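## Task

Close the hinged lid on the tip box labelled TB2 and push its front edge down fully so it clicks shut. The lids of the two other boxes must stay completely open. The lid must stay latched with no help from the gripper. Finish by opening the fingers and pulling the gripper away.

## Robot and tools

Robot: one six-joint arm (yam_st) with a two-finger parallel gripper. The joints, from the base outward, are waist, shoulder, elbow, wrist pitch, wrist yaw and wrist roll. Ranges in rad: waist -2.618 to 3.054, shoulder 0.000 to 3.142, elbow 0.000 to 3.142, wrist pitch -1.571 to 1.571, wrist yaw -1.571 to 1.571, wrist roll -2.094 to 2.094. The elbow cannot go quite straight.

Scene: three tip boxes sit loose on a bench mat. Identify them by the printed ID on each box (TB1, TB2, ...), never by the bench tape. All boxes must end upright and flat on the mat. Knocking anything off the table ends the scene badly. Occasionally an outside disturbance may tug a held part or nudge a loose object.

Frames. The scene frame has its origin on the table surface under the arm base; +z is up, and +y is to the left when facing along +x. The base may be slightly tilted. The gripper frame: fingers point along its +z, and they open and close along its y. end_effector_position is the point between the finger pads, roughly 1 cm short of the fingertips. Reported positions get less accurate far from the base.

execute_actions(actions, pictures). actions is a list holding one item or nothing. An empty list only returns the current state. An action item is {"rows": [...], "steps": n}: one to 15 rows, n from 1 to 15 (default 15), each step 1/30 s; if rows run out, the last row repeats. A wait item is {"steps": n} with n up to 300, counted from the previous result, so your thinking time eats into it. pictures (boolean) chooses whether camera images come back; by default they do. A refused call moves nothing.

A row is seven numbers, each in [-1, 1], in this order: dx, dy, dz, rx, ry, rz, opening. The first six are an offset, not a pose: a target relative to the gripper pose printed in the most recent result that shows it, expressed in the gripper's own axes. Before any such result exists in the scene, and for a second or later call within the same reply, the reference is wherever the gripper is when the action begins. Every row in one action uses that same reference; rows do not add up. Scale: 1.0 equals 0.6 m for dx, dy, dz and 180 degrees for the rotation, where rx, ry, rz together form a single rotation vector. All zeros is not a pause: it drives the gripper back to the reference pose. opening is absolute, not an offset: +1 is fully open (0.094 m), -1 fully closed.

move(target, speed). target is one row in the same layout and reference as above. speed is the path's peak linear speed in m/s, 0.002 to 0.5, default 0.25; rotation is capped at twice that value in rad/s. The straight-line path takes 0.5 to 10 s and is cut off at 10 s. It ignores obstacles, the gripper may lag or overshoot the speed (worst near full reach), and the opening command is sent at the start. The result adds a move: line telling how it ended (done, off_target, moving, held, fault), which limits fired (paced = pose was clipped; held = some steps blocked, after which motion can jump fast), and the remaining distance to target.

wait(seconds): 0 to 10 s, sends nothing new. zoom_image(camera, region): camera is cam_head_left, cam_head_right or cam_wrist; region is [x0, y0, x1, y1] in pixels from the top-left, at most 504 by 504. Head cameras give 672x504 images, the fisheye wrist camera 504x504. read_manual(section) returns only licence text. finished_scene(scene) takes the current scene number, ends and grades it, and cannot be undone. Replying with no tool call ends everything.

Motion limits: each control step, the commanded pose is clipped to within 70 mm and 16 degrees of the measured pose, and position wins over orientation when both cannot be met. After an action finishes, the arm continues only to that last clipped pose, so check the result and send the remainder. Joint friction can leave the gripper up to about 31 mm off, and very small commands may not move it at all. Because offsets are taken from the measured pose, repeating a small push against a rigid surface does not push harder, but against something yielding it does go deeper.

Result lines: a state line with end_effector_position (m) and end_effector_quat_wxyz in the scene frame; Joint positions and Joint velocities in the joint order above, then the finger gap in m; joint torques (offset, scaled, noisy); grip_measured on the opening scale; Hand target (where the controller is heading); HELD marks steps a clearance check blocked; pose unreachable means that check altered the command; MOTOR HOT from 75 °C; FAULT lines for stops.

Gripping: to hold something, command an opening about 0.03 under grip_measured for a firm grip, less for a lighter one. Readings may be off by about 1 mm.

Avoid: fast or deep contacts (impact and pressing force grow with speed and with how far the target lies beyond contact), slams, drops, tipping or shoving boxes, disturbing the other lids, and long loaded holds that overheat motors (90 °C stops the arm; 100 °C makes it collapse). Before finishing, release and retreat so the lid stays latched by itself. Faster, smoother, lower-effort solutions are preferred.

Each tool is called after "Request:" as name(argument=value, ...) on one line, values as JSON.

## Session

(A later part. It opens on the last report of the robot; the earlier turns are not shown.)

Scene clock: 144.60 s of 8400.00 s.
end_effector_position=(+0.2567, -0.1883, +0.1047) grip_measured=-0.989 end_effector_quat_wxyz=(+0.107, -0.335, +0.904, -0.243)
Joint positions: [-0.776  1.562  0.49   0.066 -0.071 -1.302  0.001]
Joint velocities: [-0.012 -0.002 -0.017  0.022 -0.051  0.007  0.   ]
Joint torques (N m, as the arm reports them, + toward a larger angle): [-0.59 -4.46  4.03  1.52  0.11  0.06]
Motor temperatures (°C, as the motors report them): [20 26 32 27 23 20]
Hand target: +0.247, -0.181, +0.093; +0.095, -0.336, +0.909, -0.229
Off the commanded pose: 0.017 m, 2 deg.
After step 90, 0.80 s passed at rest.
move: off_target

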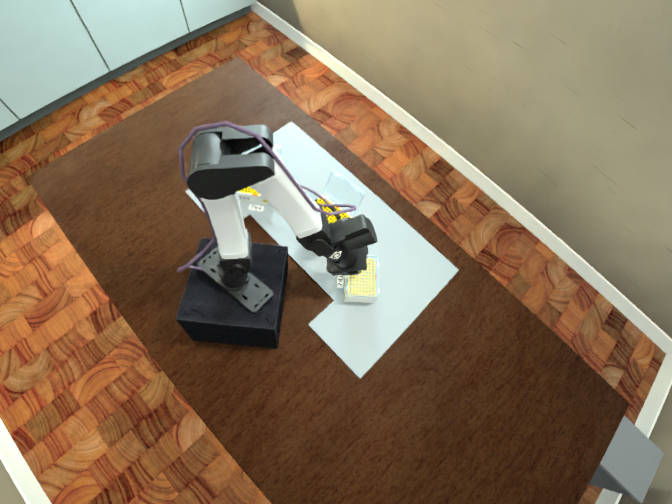

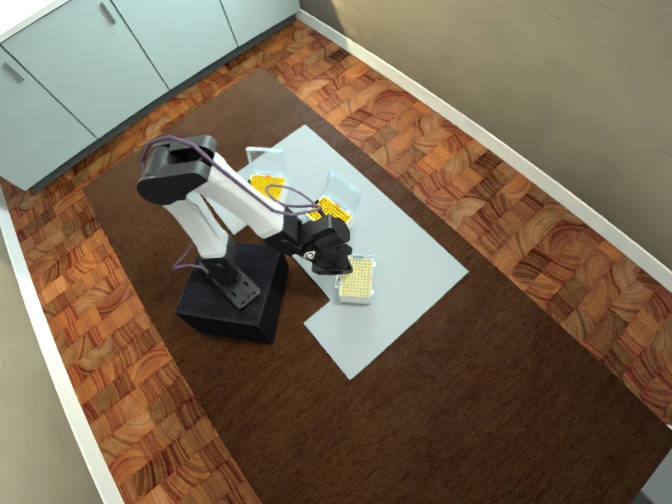

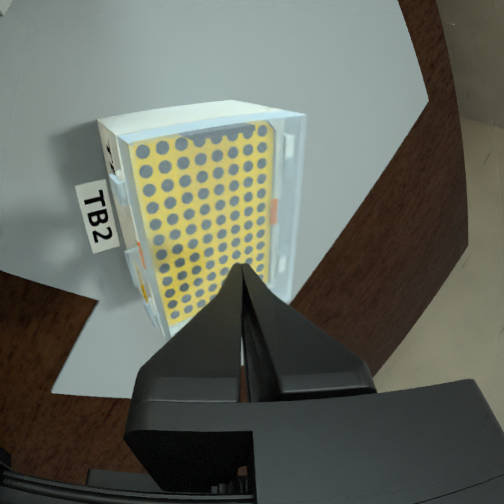

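Request:
move(target=[0.0, 0.063, 0.05, 0, 0, 0, -1.0], speed=0.02)

Scene clock: 153.90 s of 8400.00 s.
end_effector_position=(+0.2651, -0.1887, +0.0811) grip_measured=-0.989 end_effector_quat_wxyz=(+0.128, -0.333, +0.892, -0.277)
Joint positions: [-0.733  1.693  0.406  0.367 -0.04  -1.263  0.001]
Joint velocities: [ 0.007  0.007 -0.002  0.051 -0.051  0.051 -0.001]
Joint torques (N m, as the arm reports them, + toward a larger angle): [-0.37 -3.79  2.48  1.34  0.05  0.09]
Motor temperatures (°C, as the motors report them): [20 26 31 27 23 20]
Hand target: +0.246, -0.174, +0.061; +0.106, -0.335, +0.904, -0.243
Off the commanded pose: 0.032 m, 5 deg.
After step 90, 3.63 s passed at rest.
move: off_target

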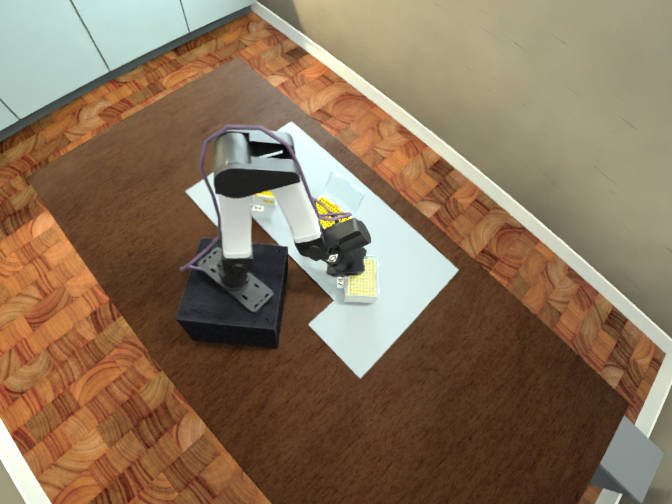

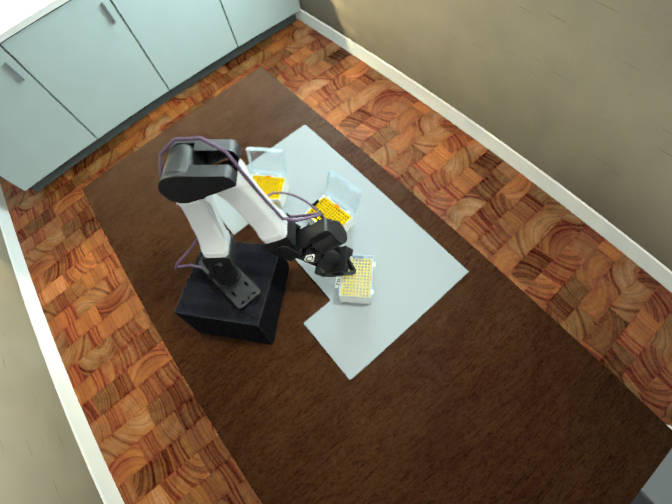

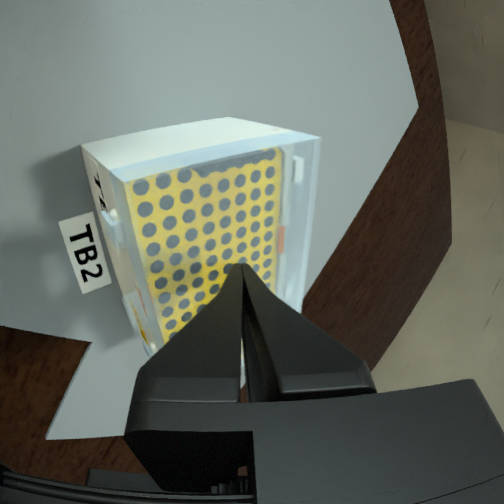

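Request:
zoom_image(camera="cam_wrist", region=[50, 110, 330, 370])

Request:
zoom_image(camera="cam_head_right", region=[300, 235, 400, 315])

Region (50, 110, 330, 370) of cam_wrist's 504x504 image, scaled by 1.800, with more detail than that image has; it fills the top 468 rows of this view, and the rest is white.

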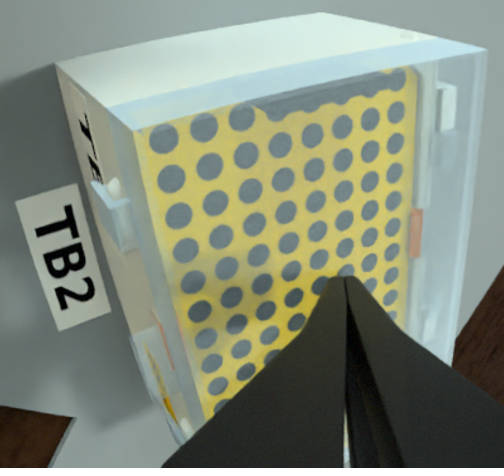

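Region (300, 235, 400, 315) of cam_head_right's 672x504 image, scaled by 5.040, with more detail than that image has; it fills the top 403 rows of this view, and the rest is white.

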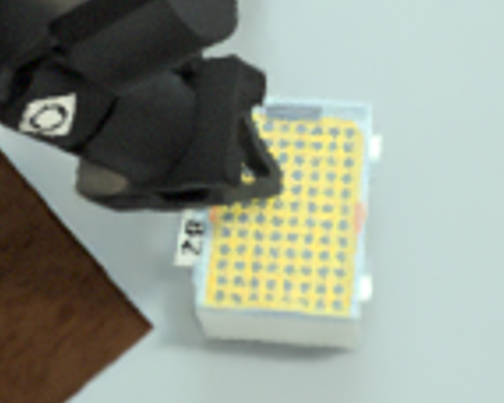

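Request:
move(target=[0.007, 0.016, -0.051, -0.089, 0, 0, -1.0], speed=0.1)

Scene clock: 168.97 s of 8400.00 s.
end_effector_position=(+0.2381, -0.1687, +0.0924) grip_measured=-0.989 end_effector_quat_wxyz=(+0.072, -0.349, +0.923, -0.144)
Joint positions: [-0.794  1.599  0.582 -0.198 -0.137 -1.347  0.   ]
Joint velocities: [-0.007 -0.017  0.007  0.007  0.037 -0.051  0.001]
Joint torques (N m, as the arm reports them, + toward a larger angle): [-2.2  -7.01  7.79  0.93 -0.15 -0.09]
Motor temperatures (°C, as the motors report them): [20 25 30 27 23 20]
Hand target: +0.244, -0.173, +0.100; +0.081, -0.349, +0.922, -0.150
Off the commanded pose: 0.011 m, 1 deg.
After step 90, 10.10 s passed at rest.
move: off_target

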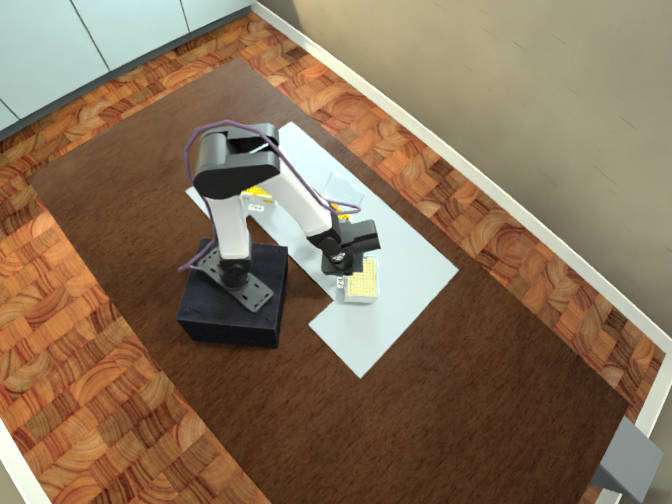

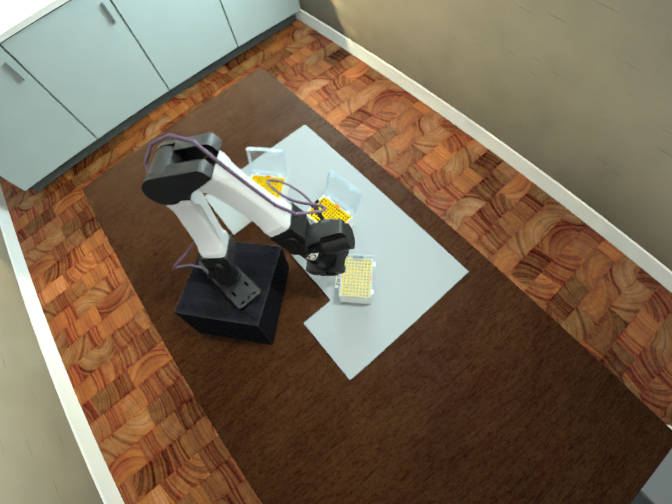

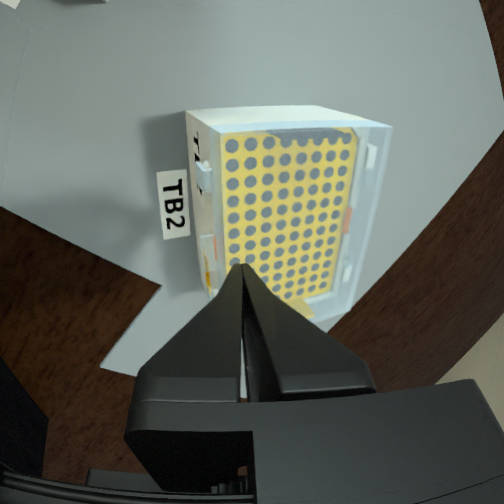

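Request:
zoom_image(camera="cam_wrist", region=[150, 95, 400, 330])

Region (150, 95, 400, 330) of cam_wrist's 504x504 image, scaled by 2.016, with more detail than that image has; it fills the top 474 rows of this view, and the rest is white.

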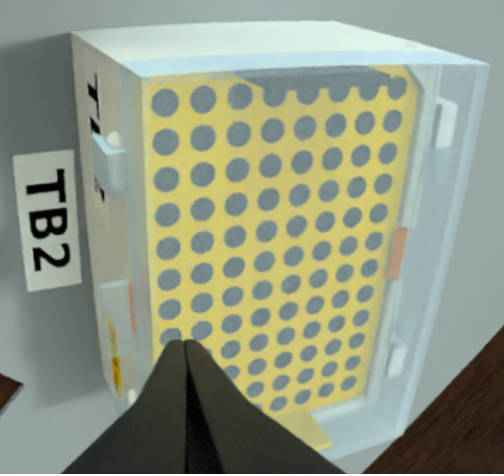

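Request:
move(target=[0.003, 0.021, 0.0895, 0, 0, 0, -1.0], speed=0.02)

Scene clock: 176.07 s of 8400.00 s.
end_effector_position=(+0.2756, -0.1998, +0.0800) grip_measured=-0.989 end_effector_quat_wxyz=(+0.114, -0.348, +0.905, -0.216)
Joint positions: [-0.783  1.748  0.582  0.124 -0.122 -1.325  0.   ]
Joint velocities: [-0.012  0.007 -0.007  0.007  0.022 -0.037  0.   ]
Joint torques (N m, as the arm reports them, + toward a larger angle): [-0.23 -2.22  1.78  0.73 -0.01  0.11]
Motor temperatures (°C, as the motors report them): [20 25 30 27 23 20]
Hand target: +0.240, -0.171, +0.044; +0.071, -0.349, +0.923, -0.145
Off the commanded pose: 0.061 m, 10 deg.
After step 90, 1.03 s passed at rest.
move: off_target

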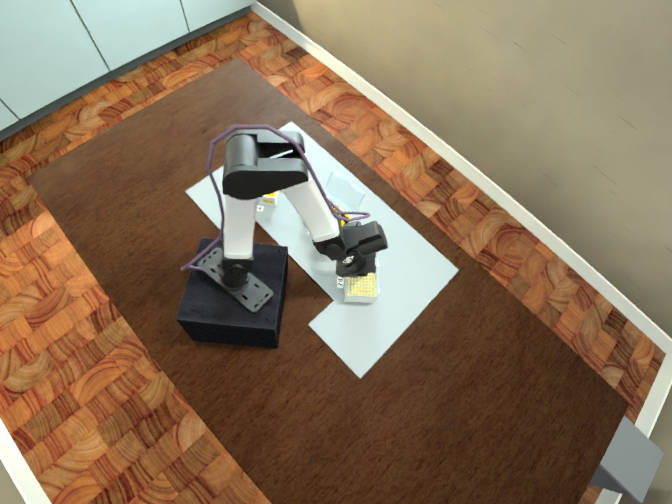

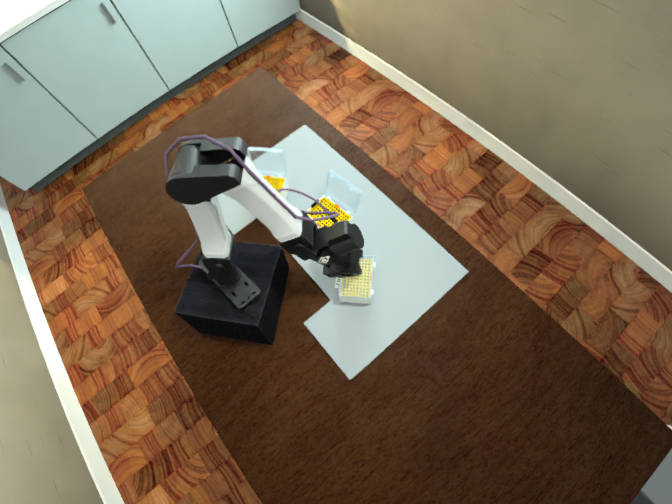

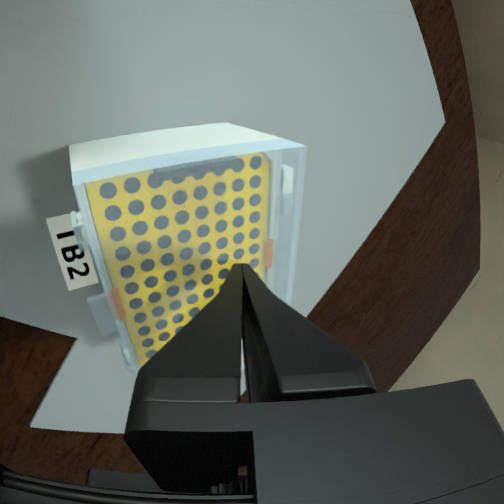

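Request:
move(target=[0.005, 0.02, -0.062, -0.1448, 0.0191, 0.0018, -1.0], speed=0.12)

Scene clock: 189.93 s of 8400.00 s.
end_effector_position=(+0.2514, -0.1796, +0.1083) grip_measured=-0.990 end_effector_quat_wxyz=(+0.004, -0.360, +0.933, -0.024)
Joint positions: [-0.812  1.803  0.976 -0.671 -0.153 -1.422  0.   ]
Joint velocities: [-0.007 -0.002 -0.007 -0.022 -0.022  0.007 -0.   ]
Joint torques (N m, as the arm reports them, + toward a larger angle): [-2.48 -6.6   8.02  0.39 -0.15 -0.12]
Motor temperatures (°C, as the motors report them): [20 25 30 26 23 20]
Hand target: +0.253, -0.182, +0.107; +0.007, -0.358, +0.934, -0.016
Off the commanded pose: 0.003 m, 1 deg.
After step 90, 8.40 s passed at rest.
move: done

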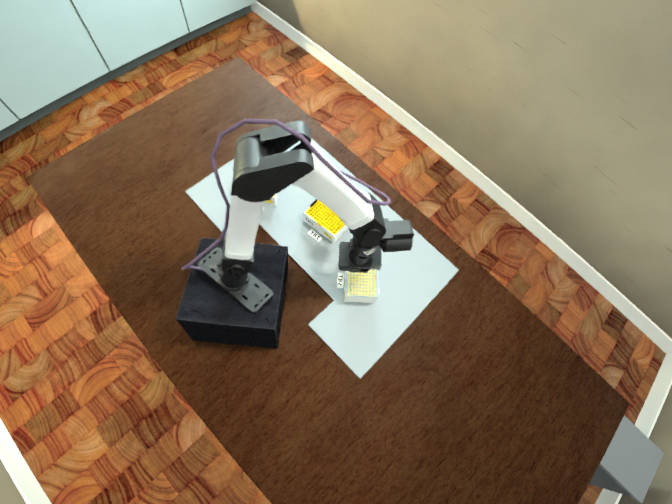

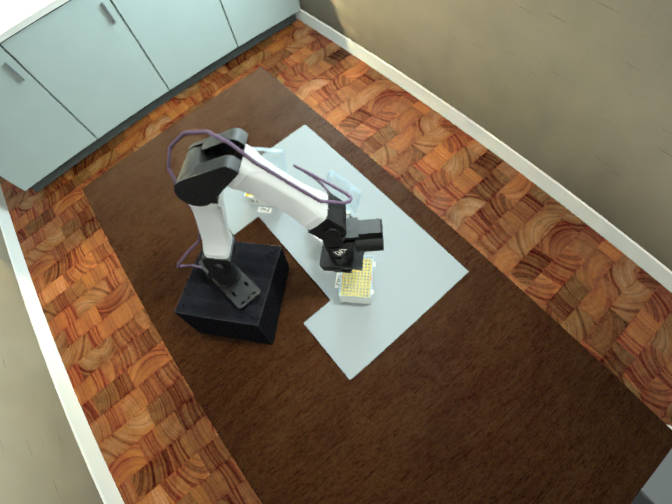

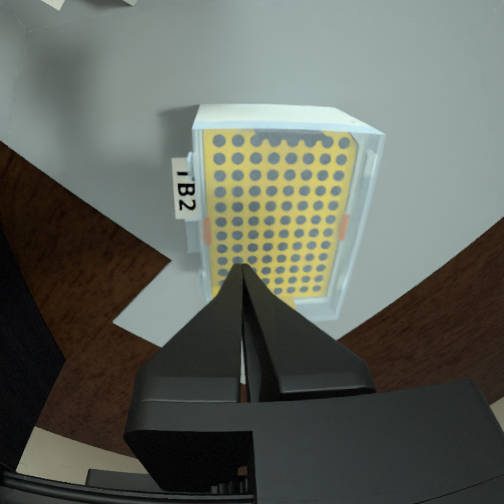

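Request:
move(target=[0.0, 0.0025, 0.053, -0.028, 0, 0, -1.0], speed=0.03)

Scene clock: 195.23 s of 8400.00 s.
end_effector_position=(+0.2444, -0.1793, +0.0819) grip_measured=-0.990 end_effector_quat_wxyz=(-0.016, -0.354, +0.935, +0.014)
Joint positions: [-0.812  1.918  1.005 -0.672 -0.154 -1.422  0.   ]
Joint velocities: [-0.012 -0.002 -0.002 -0.11   0.051  0.051 -0.   ]
Joint torques (N m, as the arm reports them, + toward a larger angle): [-1.18 -6.51  7.33  0.4  -0.16 -0.1 ]
Motor temperatures (°C, as the motors report them): [20 25 30 26 23 20]
Hand target: +0.251, -0.180, +0.077; -0.011, -0.360, +0.933, +0.017
Off the commanded pose: 0.009 m, 1 deg.
After step 90, 0.63 s passed at rest.
move: done

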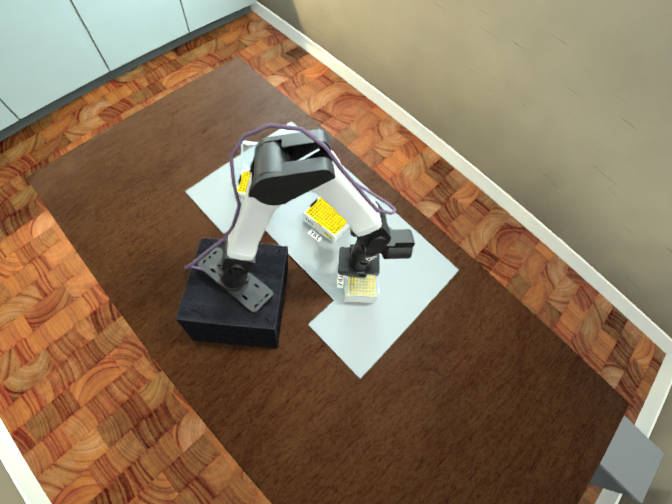

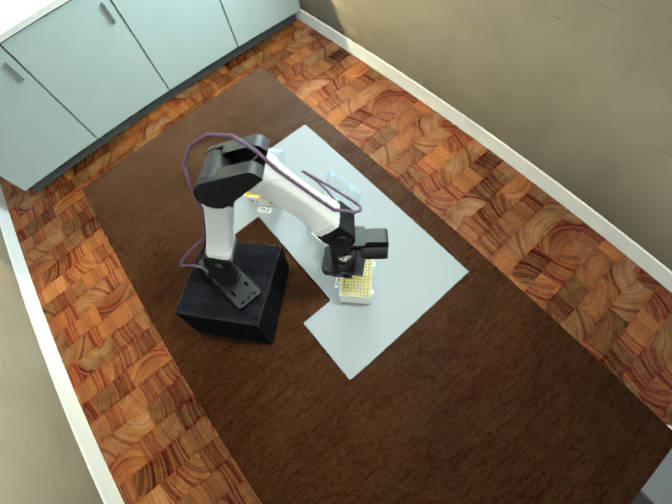

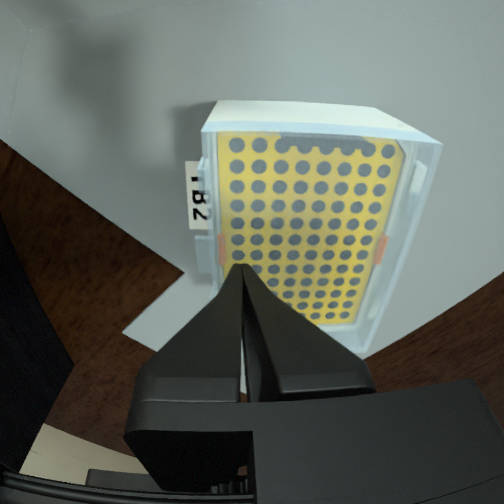

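Request:
move(target=[0.010, 0.044, 0.052, -0.0342, 0.0074, 0, -1.0], speed=0.03)

Scene clock: 206.83 s of 8400.00 s.
end_effector_position=(+0.2436, -0.1789, +0.0807) grip_measured=-0.990 end_effector_quat_wxyz=(-0.017, -0.353, +0.935, +0.016)
Joint positions: [-0.812  1.923  1.005 -0.673 -0.154 -1.422  0.   ]
Joint velocities: [-0.017 -0.012  0.007  0.007  0.022 -0.022  0.001]
Joint torques (N m, as the arm reports them, + toward a larger angle): [-0.94 -3.68  2.25  0.35  0.01 -0.1 ]
Motor temperatures (°C, as the motors report them): [20 26 31 25 23 20]
Hand target: +0.220, -0.162, +0.056; -0.046, -0.353, +0.933, +0.060
Off the commanded pose: 0.040 m, 6 deg.
After step 90, 6.53 s passed at rest.
move: off_target

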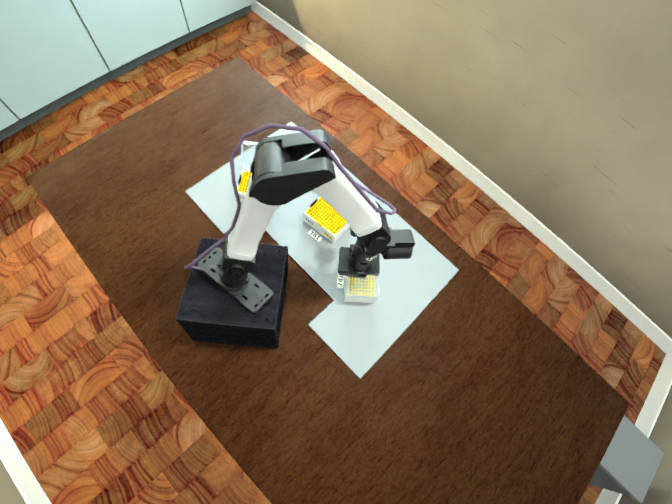

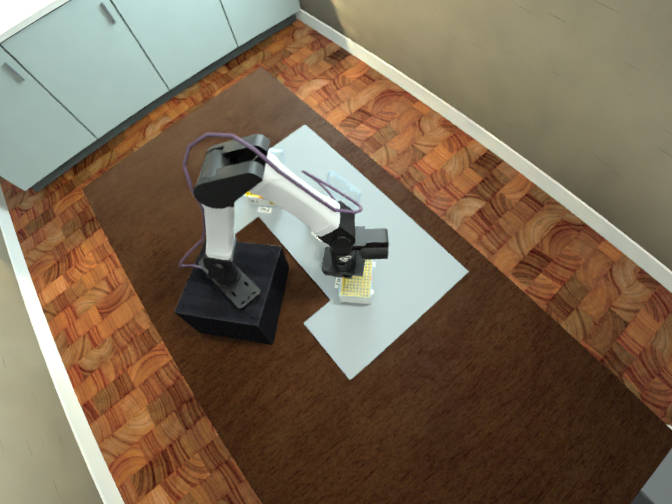

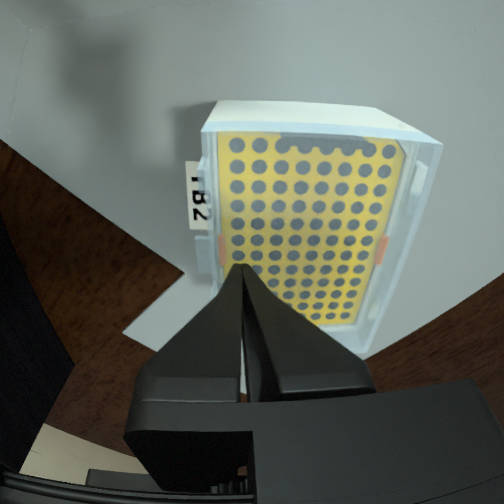

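Request:
zoom_image(camera="cam_head_right", region=[330, 270, 385, 312])

Request:
zoom_image(camera="cam_wrist", region=[180, 90, 450, 300])

Region (330, 270, 385, 312) of cam_head_right's 672x504 image, scaled by 9.164, with more detail than that image has; it fills the top 385 rows of this view, and the rest is white.

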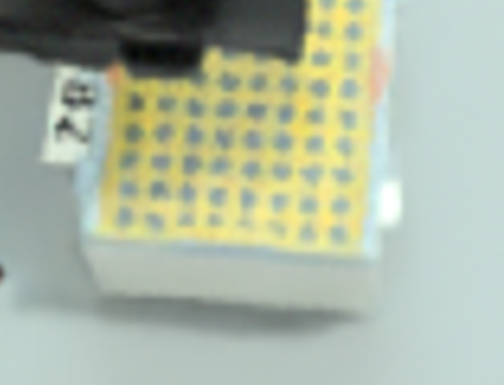

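Region (180, 90, 450, 300) of cam_wrist's 504x504 image, scaled by 1.867, with more detail than that image has.

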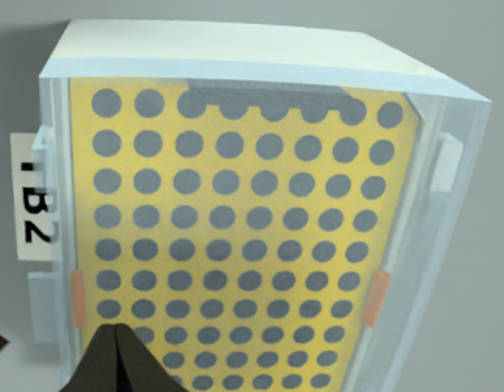

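Request:
move(target=[0.013, 0.0575, 0.0725, -0.0482, 0.0105, 0, -1.0], speed=0.05)

Scene clock: 213.07 s of 8400.00 s.
end_effector_position=(+0.2426, -0.1782, +0.0795) grip_measured=-0.990 end_effector_quat_wxyz=(-0.019, -0.353, +0.935, +0.019)
Joint positions: [-0.812  1.927  1.005 -0.675 -0.155 -1.422  0.   ]
Joint velocities: [ 0.017  0.002 -0.002 -0.022 -0.037 -0.081  0.   ]
Joint torques (N m, as the arm reports them, + toward a larger angle): [-0.57 -1.18  1.88  0.29  0.04 -0.11]
Motor temperatures (°C, as the motors report them): [20 25 30 25 23 20]
Hand target: +0.211, -0.156, +0.046; -0.060, -0.352, +0.931, +0.081
Off the commanded pose: 0.054 m, 9 deg.
After step 90, 1.43 s passed at rest.
move: off_target

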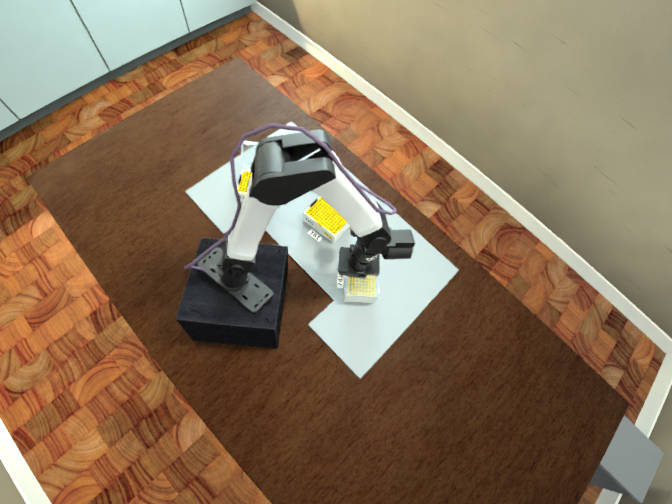

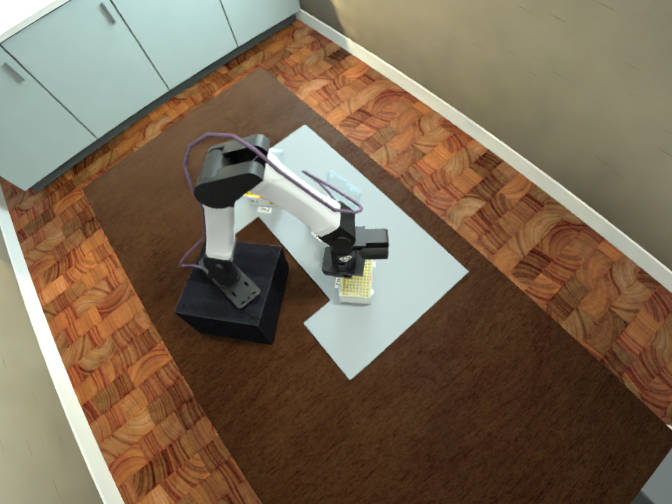

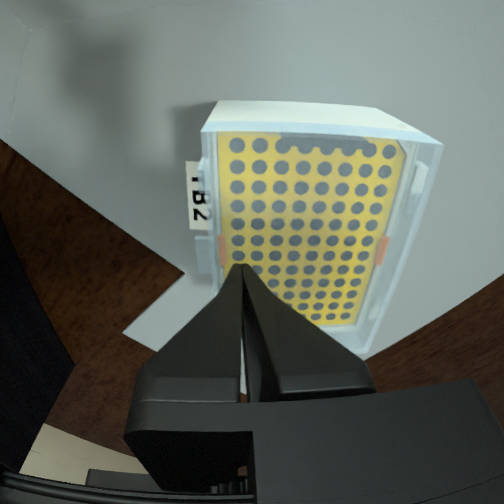

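Request:
move(target=[-0.007, 0.066, -0.048, 0.205, 0, 0, -1.0], speed=0.2)

Scene clock: 224.60 s of 8400.00 s.
end_effector_position=(+0.2270, -0.1512, +0.1137) grip_measured=-0.989 end_effector_quat_wxyz=(+0.096, -0.338, +0.893, -0.280)
Joint positions: [-0.665  1.298  0.295  0.048  0.049 -1.236  0.   ]
Joint velocities: [-0.012 -0.007 -0.007  0.051 -0.007 -0.022  0.   ]
Joint torques (N m, as the arm reports them, + toward a larger angle): [-0.31 -4.79  4.33  1.59  0.17  0.04]
Motor temperatures (°C, as the motors report them): [20 25 29 25 23 20]
Hand target: +0.221, -0.147, +0.110; +0.092, -0.339, +0.894, -0.279
Off the commanded pose: 0.008 m, 0 deg.
After step 90, 6.27 s passed at rest.
move: done

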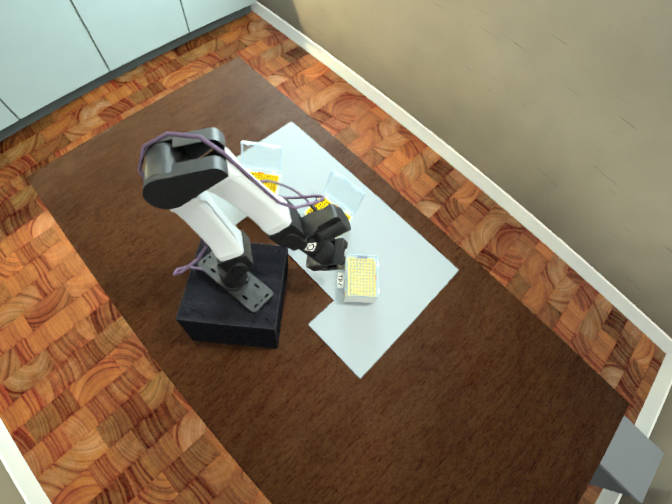

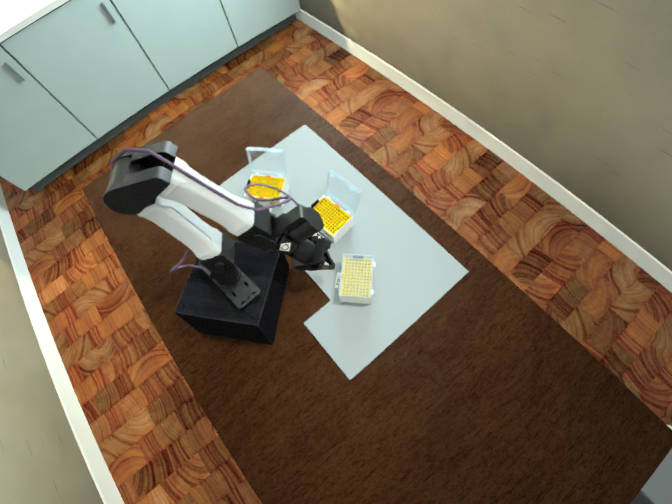

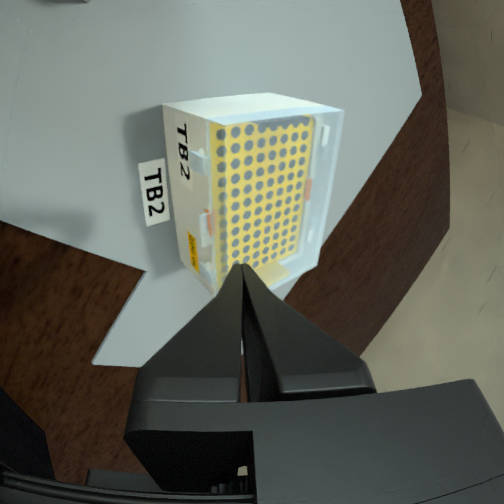

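Request:
zoom_image(camera="cam_wrist", region=[155, 90, 275, 290])

Region (155, 90, 275, 290) of cam_wrist's 504x504 image, scaled by 2.520, with more detail than that image has; it fills the left 302 columns of this view, and the rest is white.

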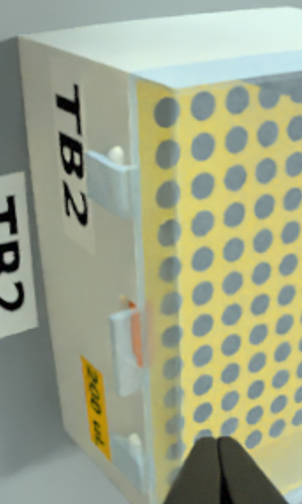

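Request:
zoom_image(camera="cam_wrist", region=[180, 105, 240, 185])

Request:
zoom_image(camera="cam_wrist", region=[185, 200, 245, 290])

Region (180, 105, 240, 185) of cam_wrist's 504x504 image, scaled by 6.300, with more detail than that image has; it fills the left 378 columns of this view, and the rest is white.

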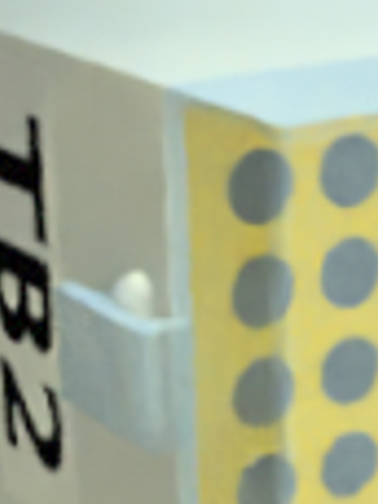

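Region (185, 200, 245, 290) of cam_wrist's 504x504 image, scaled by 5.600, with more detail than that image has.

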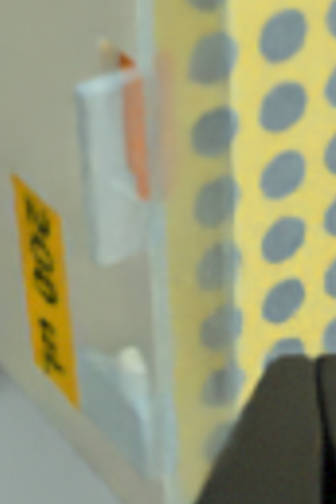

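Request:
move(target=[0.004, -0.12, -0.21, 0, 0, 0, -1.0], speed=0.25)

Scene clock: 230.87 s of 8400.00 s.
end_effector_position=(+0.2178, -0.1426, +0.2544) grip_measured=-0.989 end_effector_quat_wxyz=(+0.094, -0.338, +0.893, -0.282)
Joint positions: [-0.789  0.923  0.714 -0.743 -0.017 -1.339  0.   ]
Joint velocities: [ 0.012  0.002 -0.007 -0.022  0.095  0.022  0.   ]
Joint torques (N m, as the arm reports them, + toward a larger angle): [-1.6  -2.12  9.74  1.41 -0.05 -0.09]
Motor temperatures (°C, as the motors report them): [20 25 30 26 23 20]
Hand target: +0.218, -0.143, +0.258; +0.096, -0.338, +0.893, -0.280
Off the commanded pose: 0.004 m, 0 deg.
After step 90, 1.87 s passed at rest.
move: done

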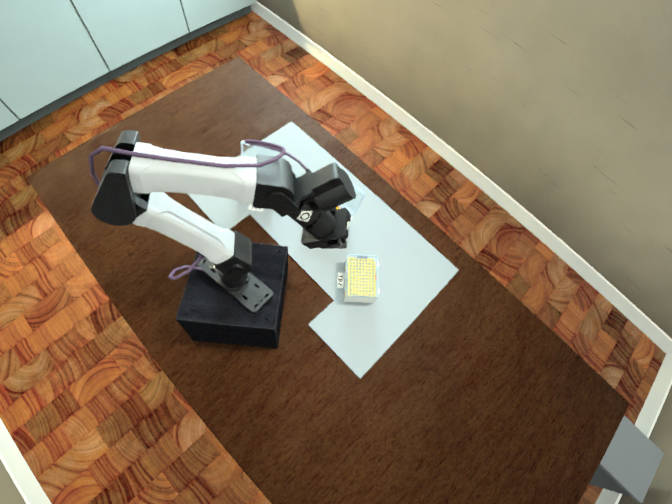

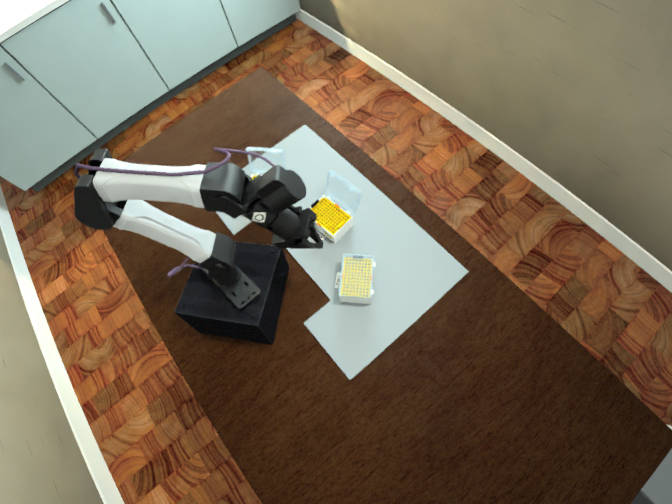

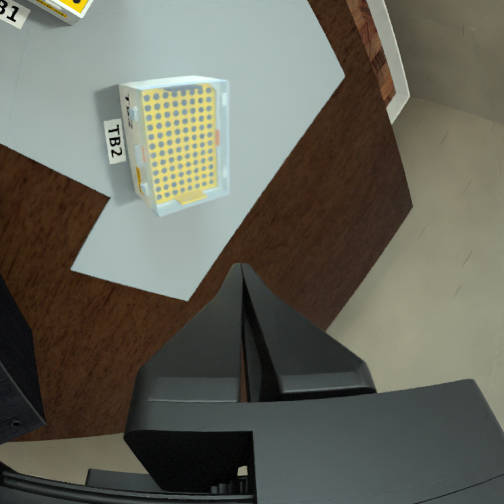

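Request:
finished_scene(scene=1)

The scene is finished: the task was done.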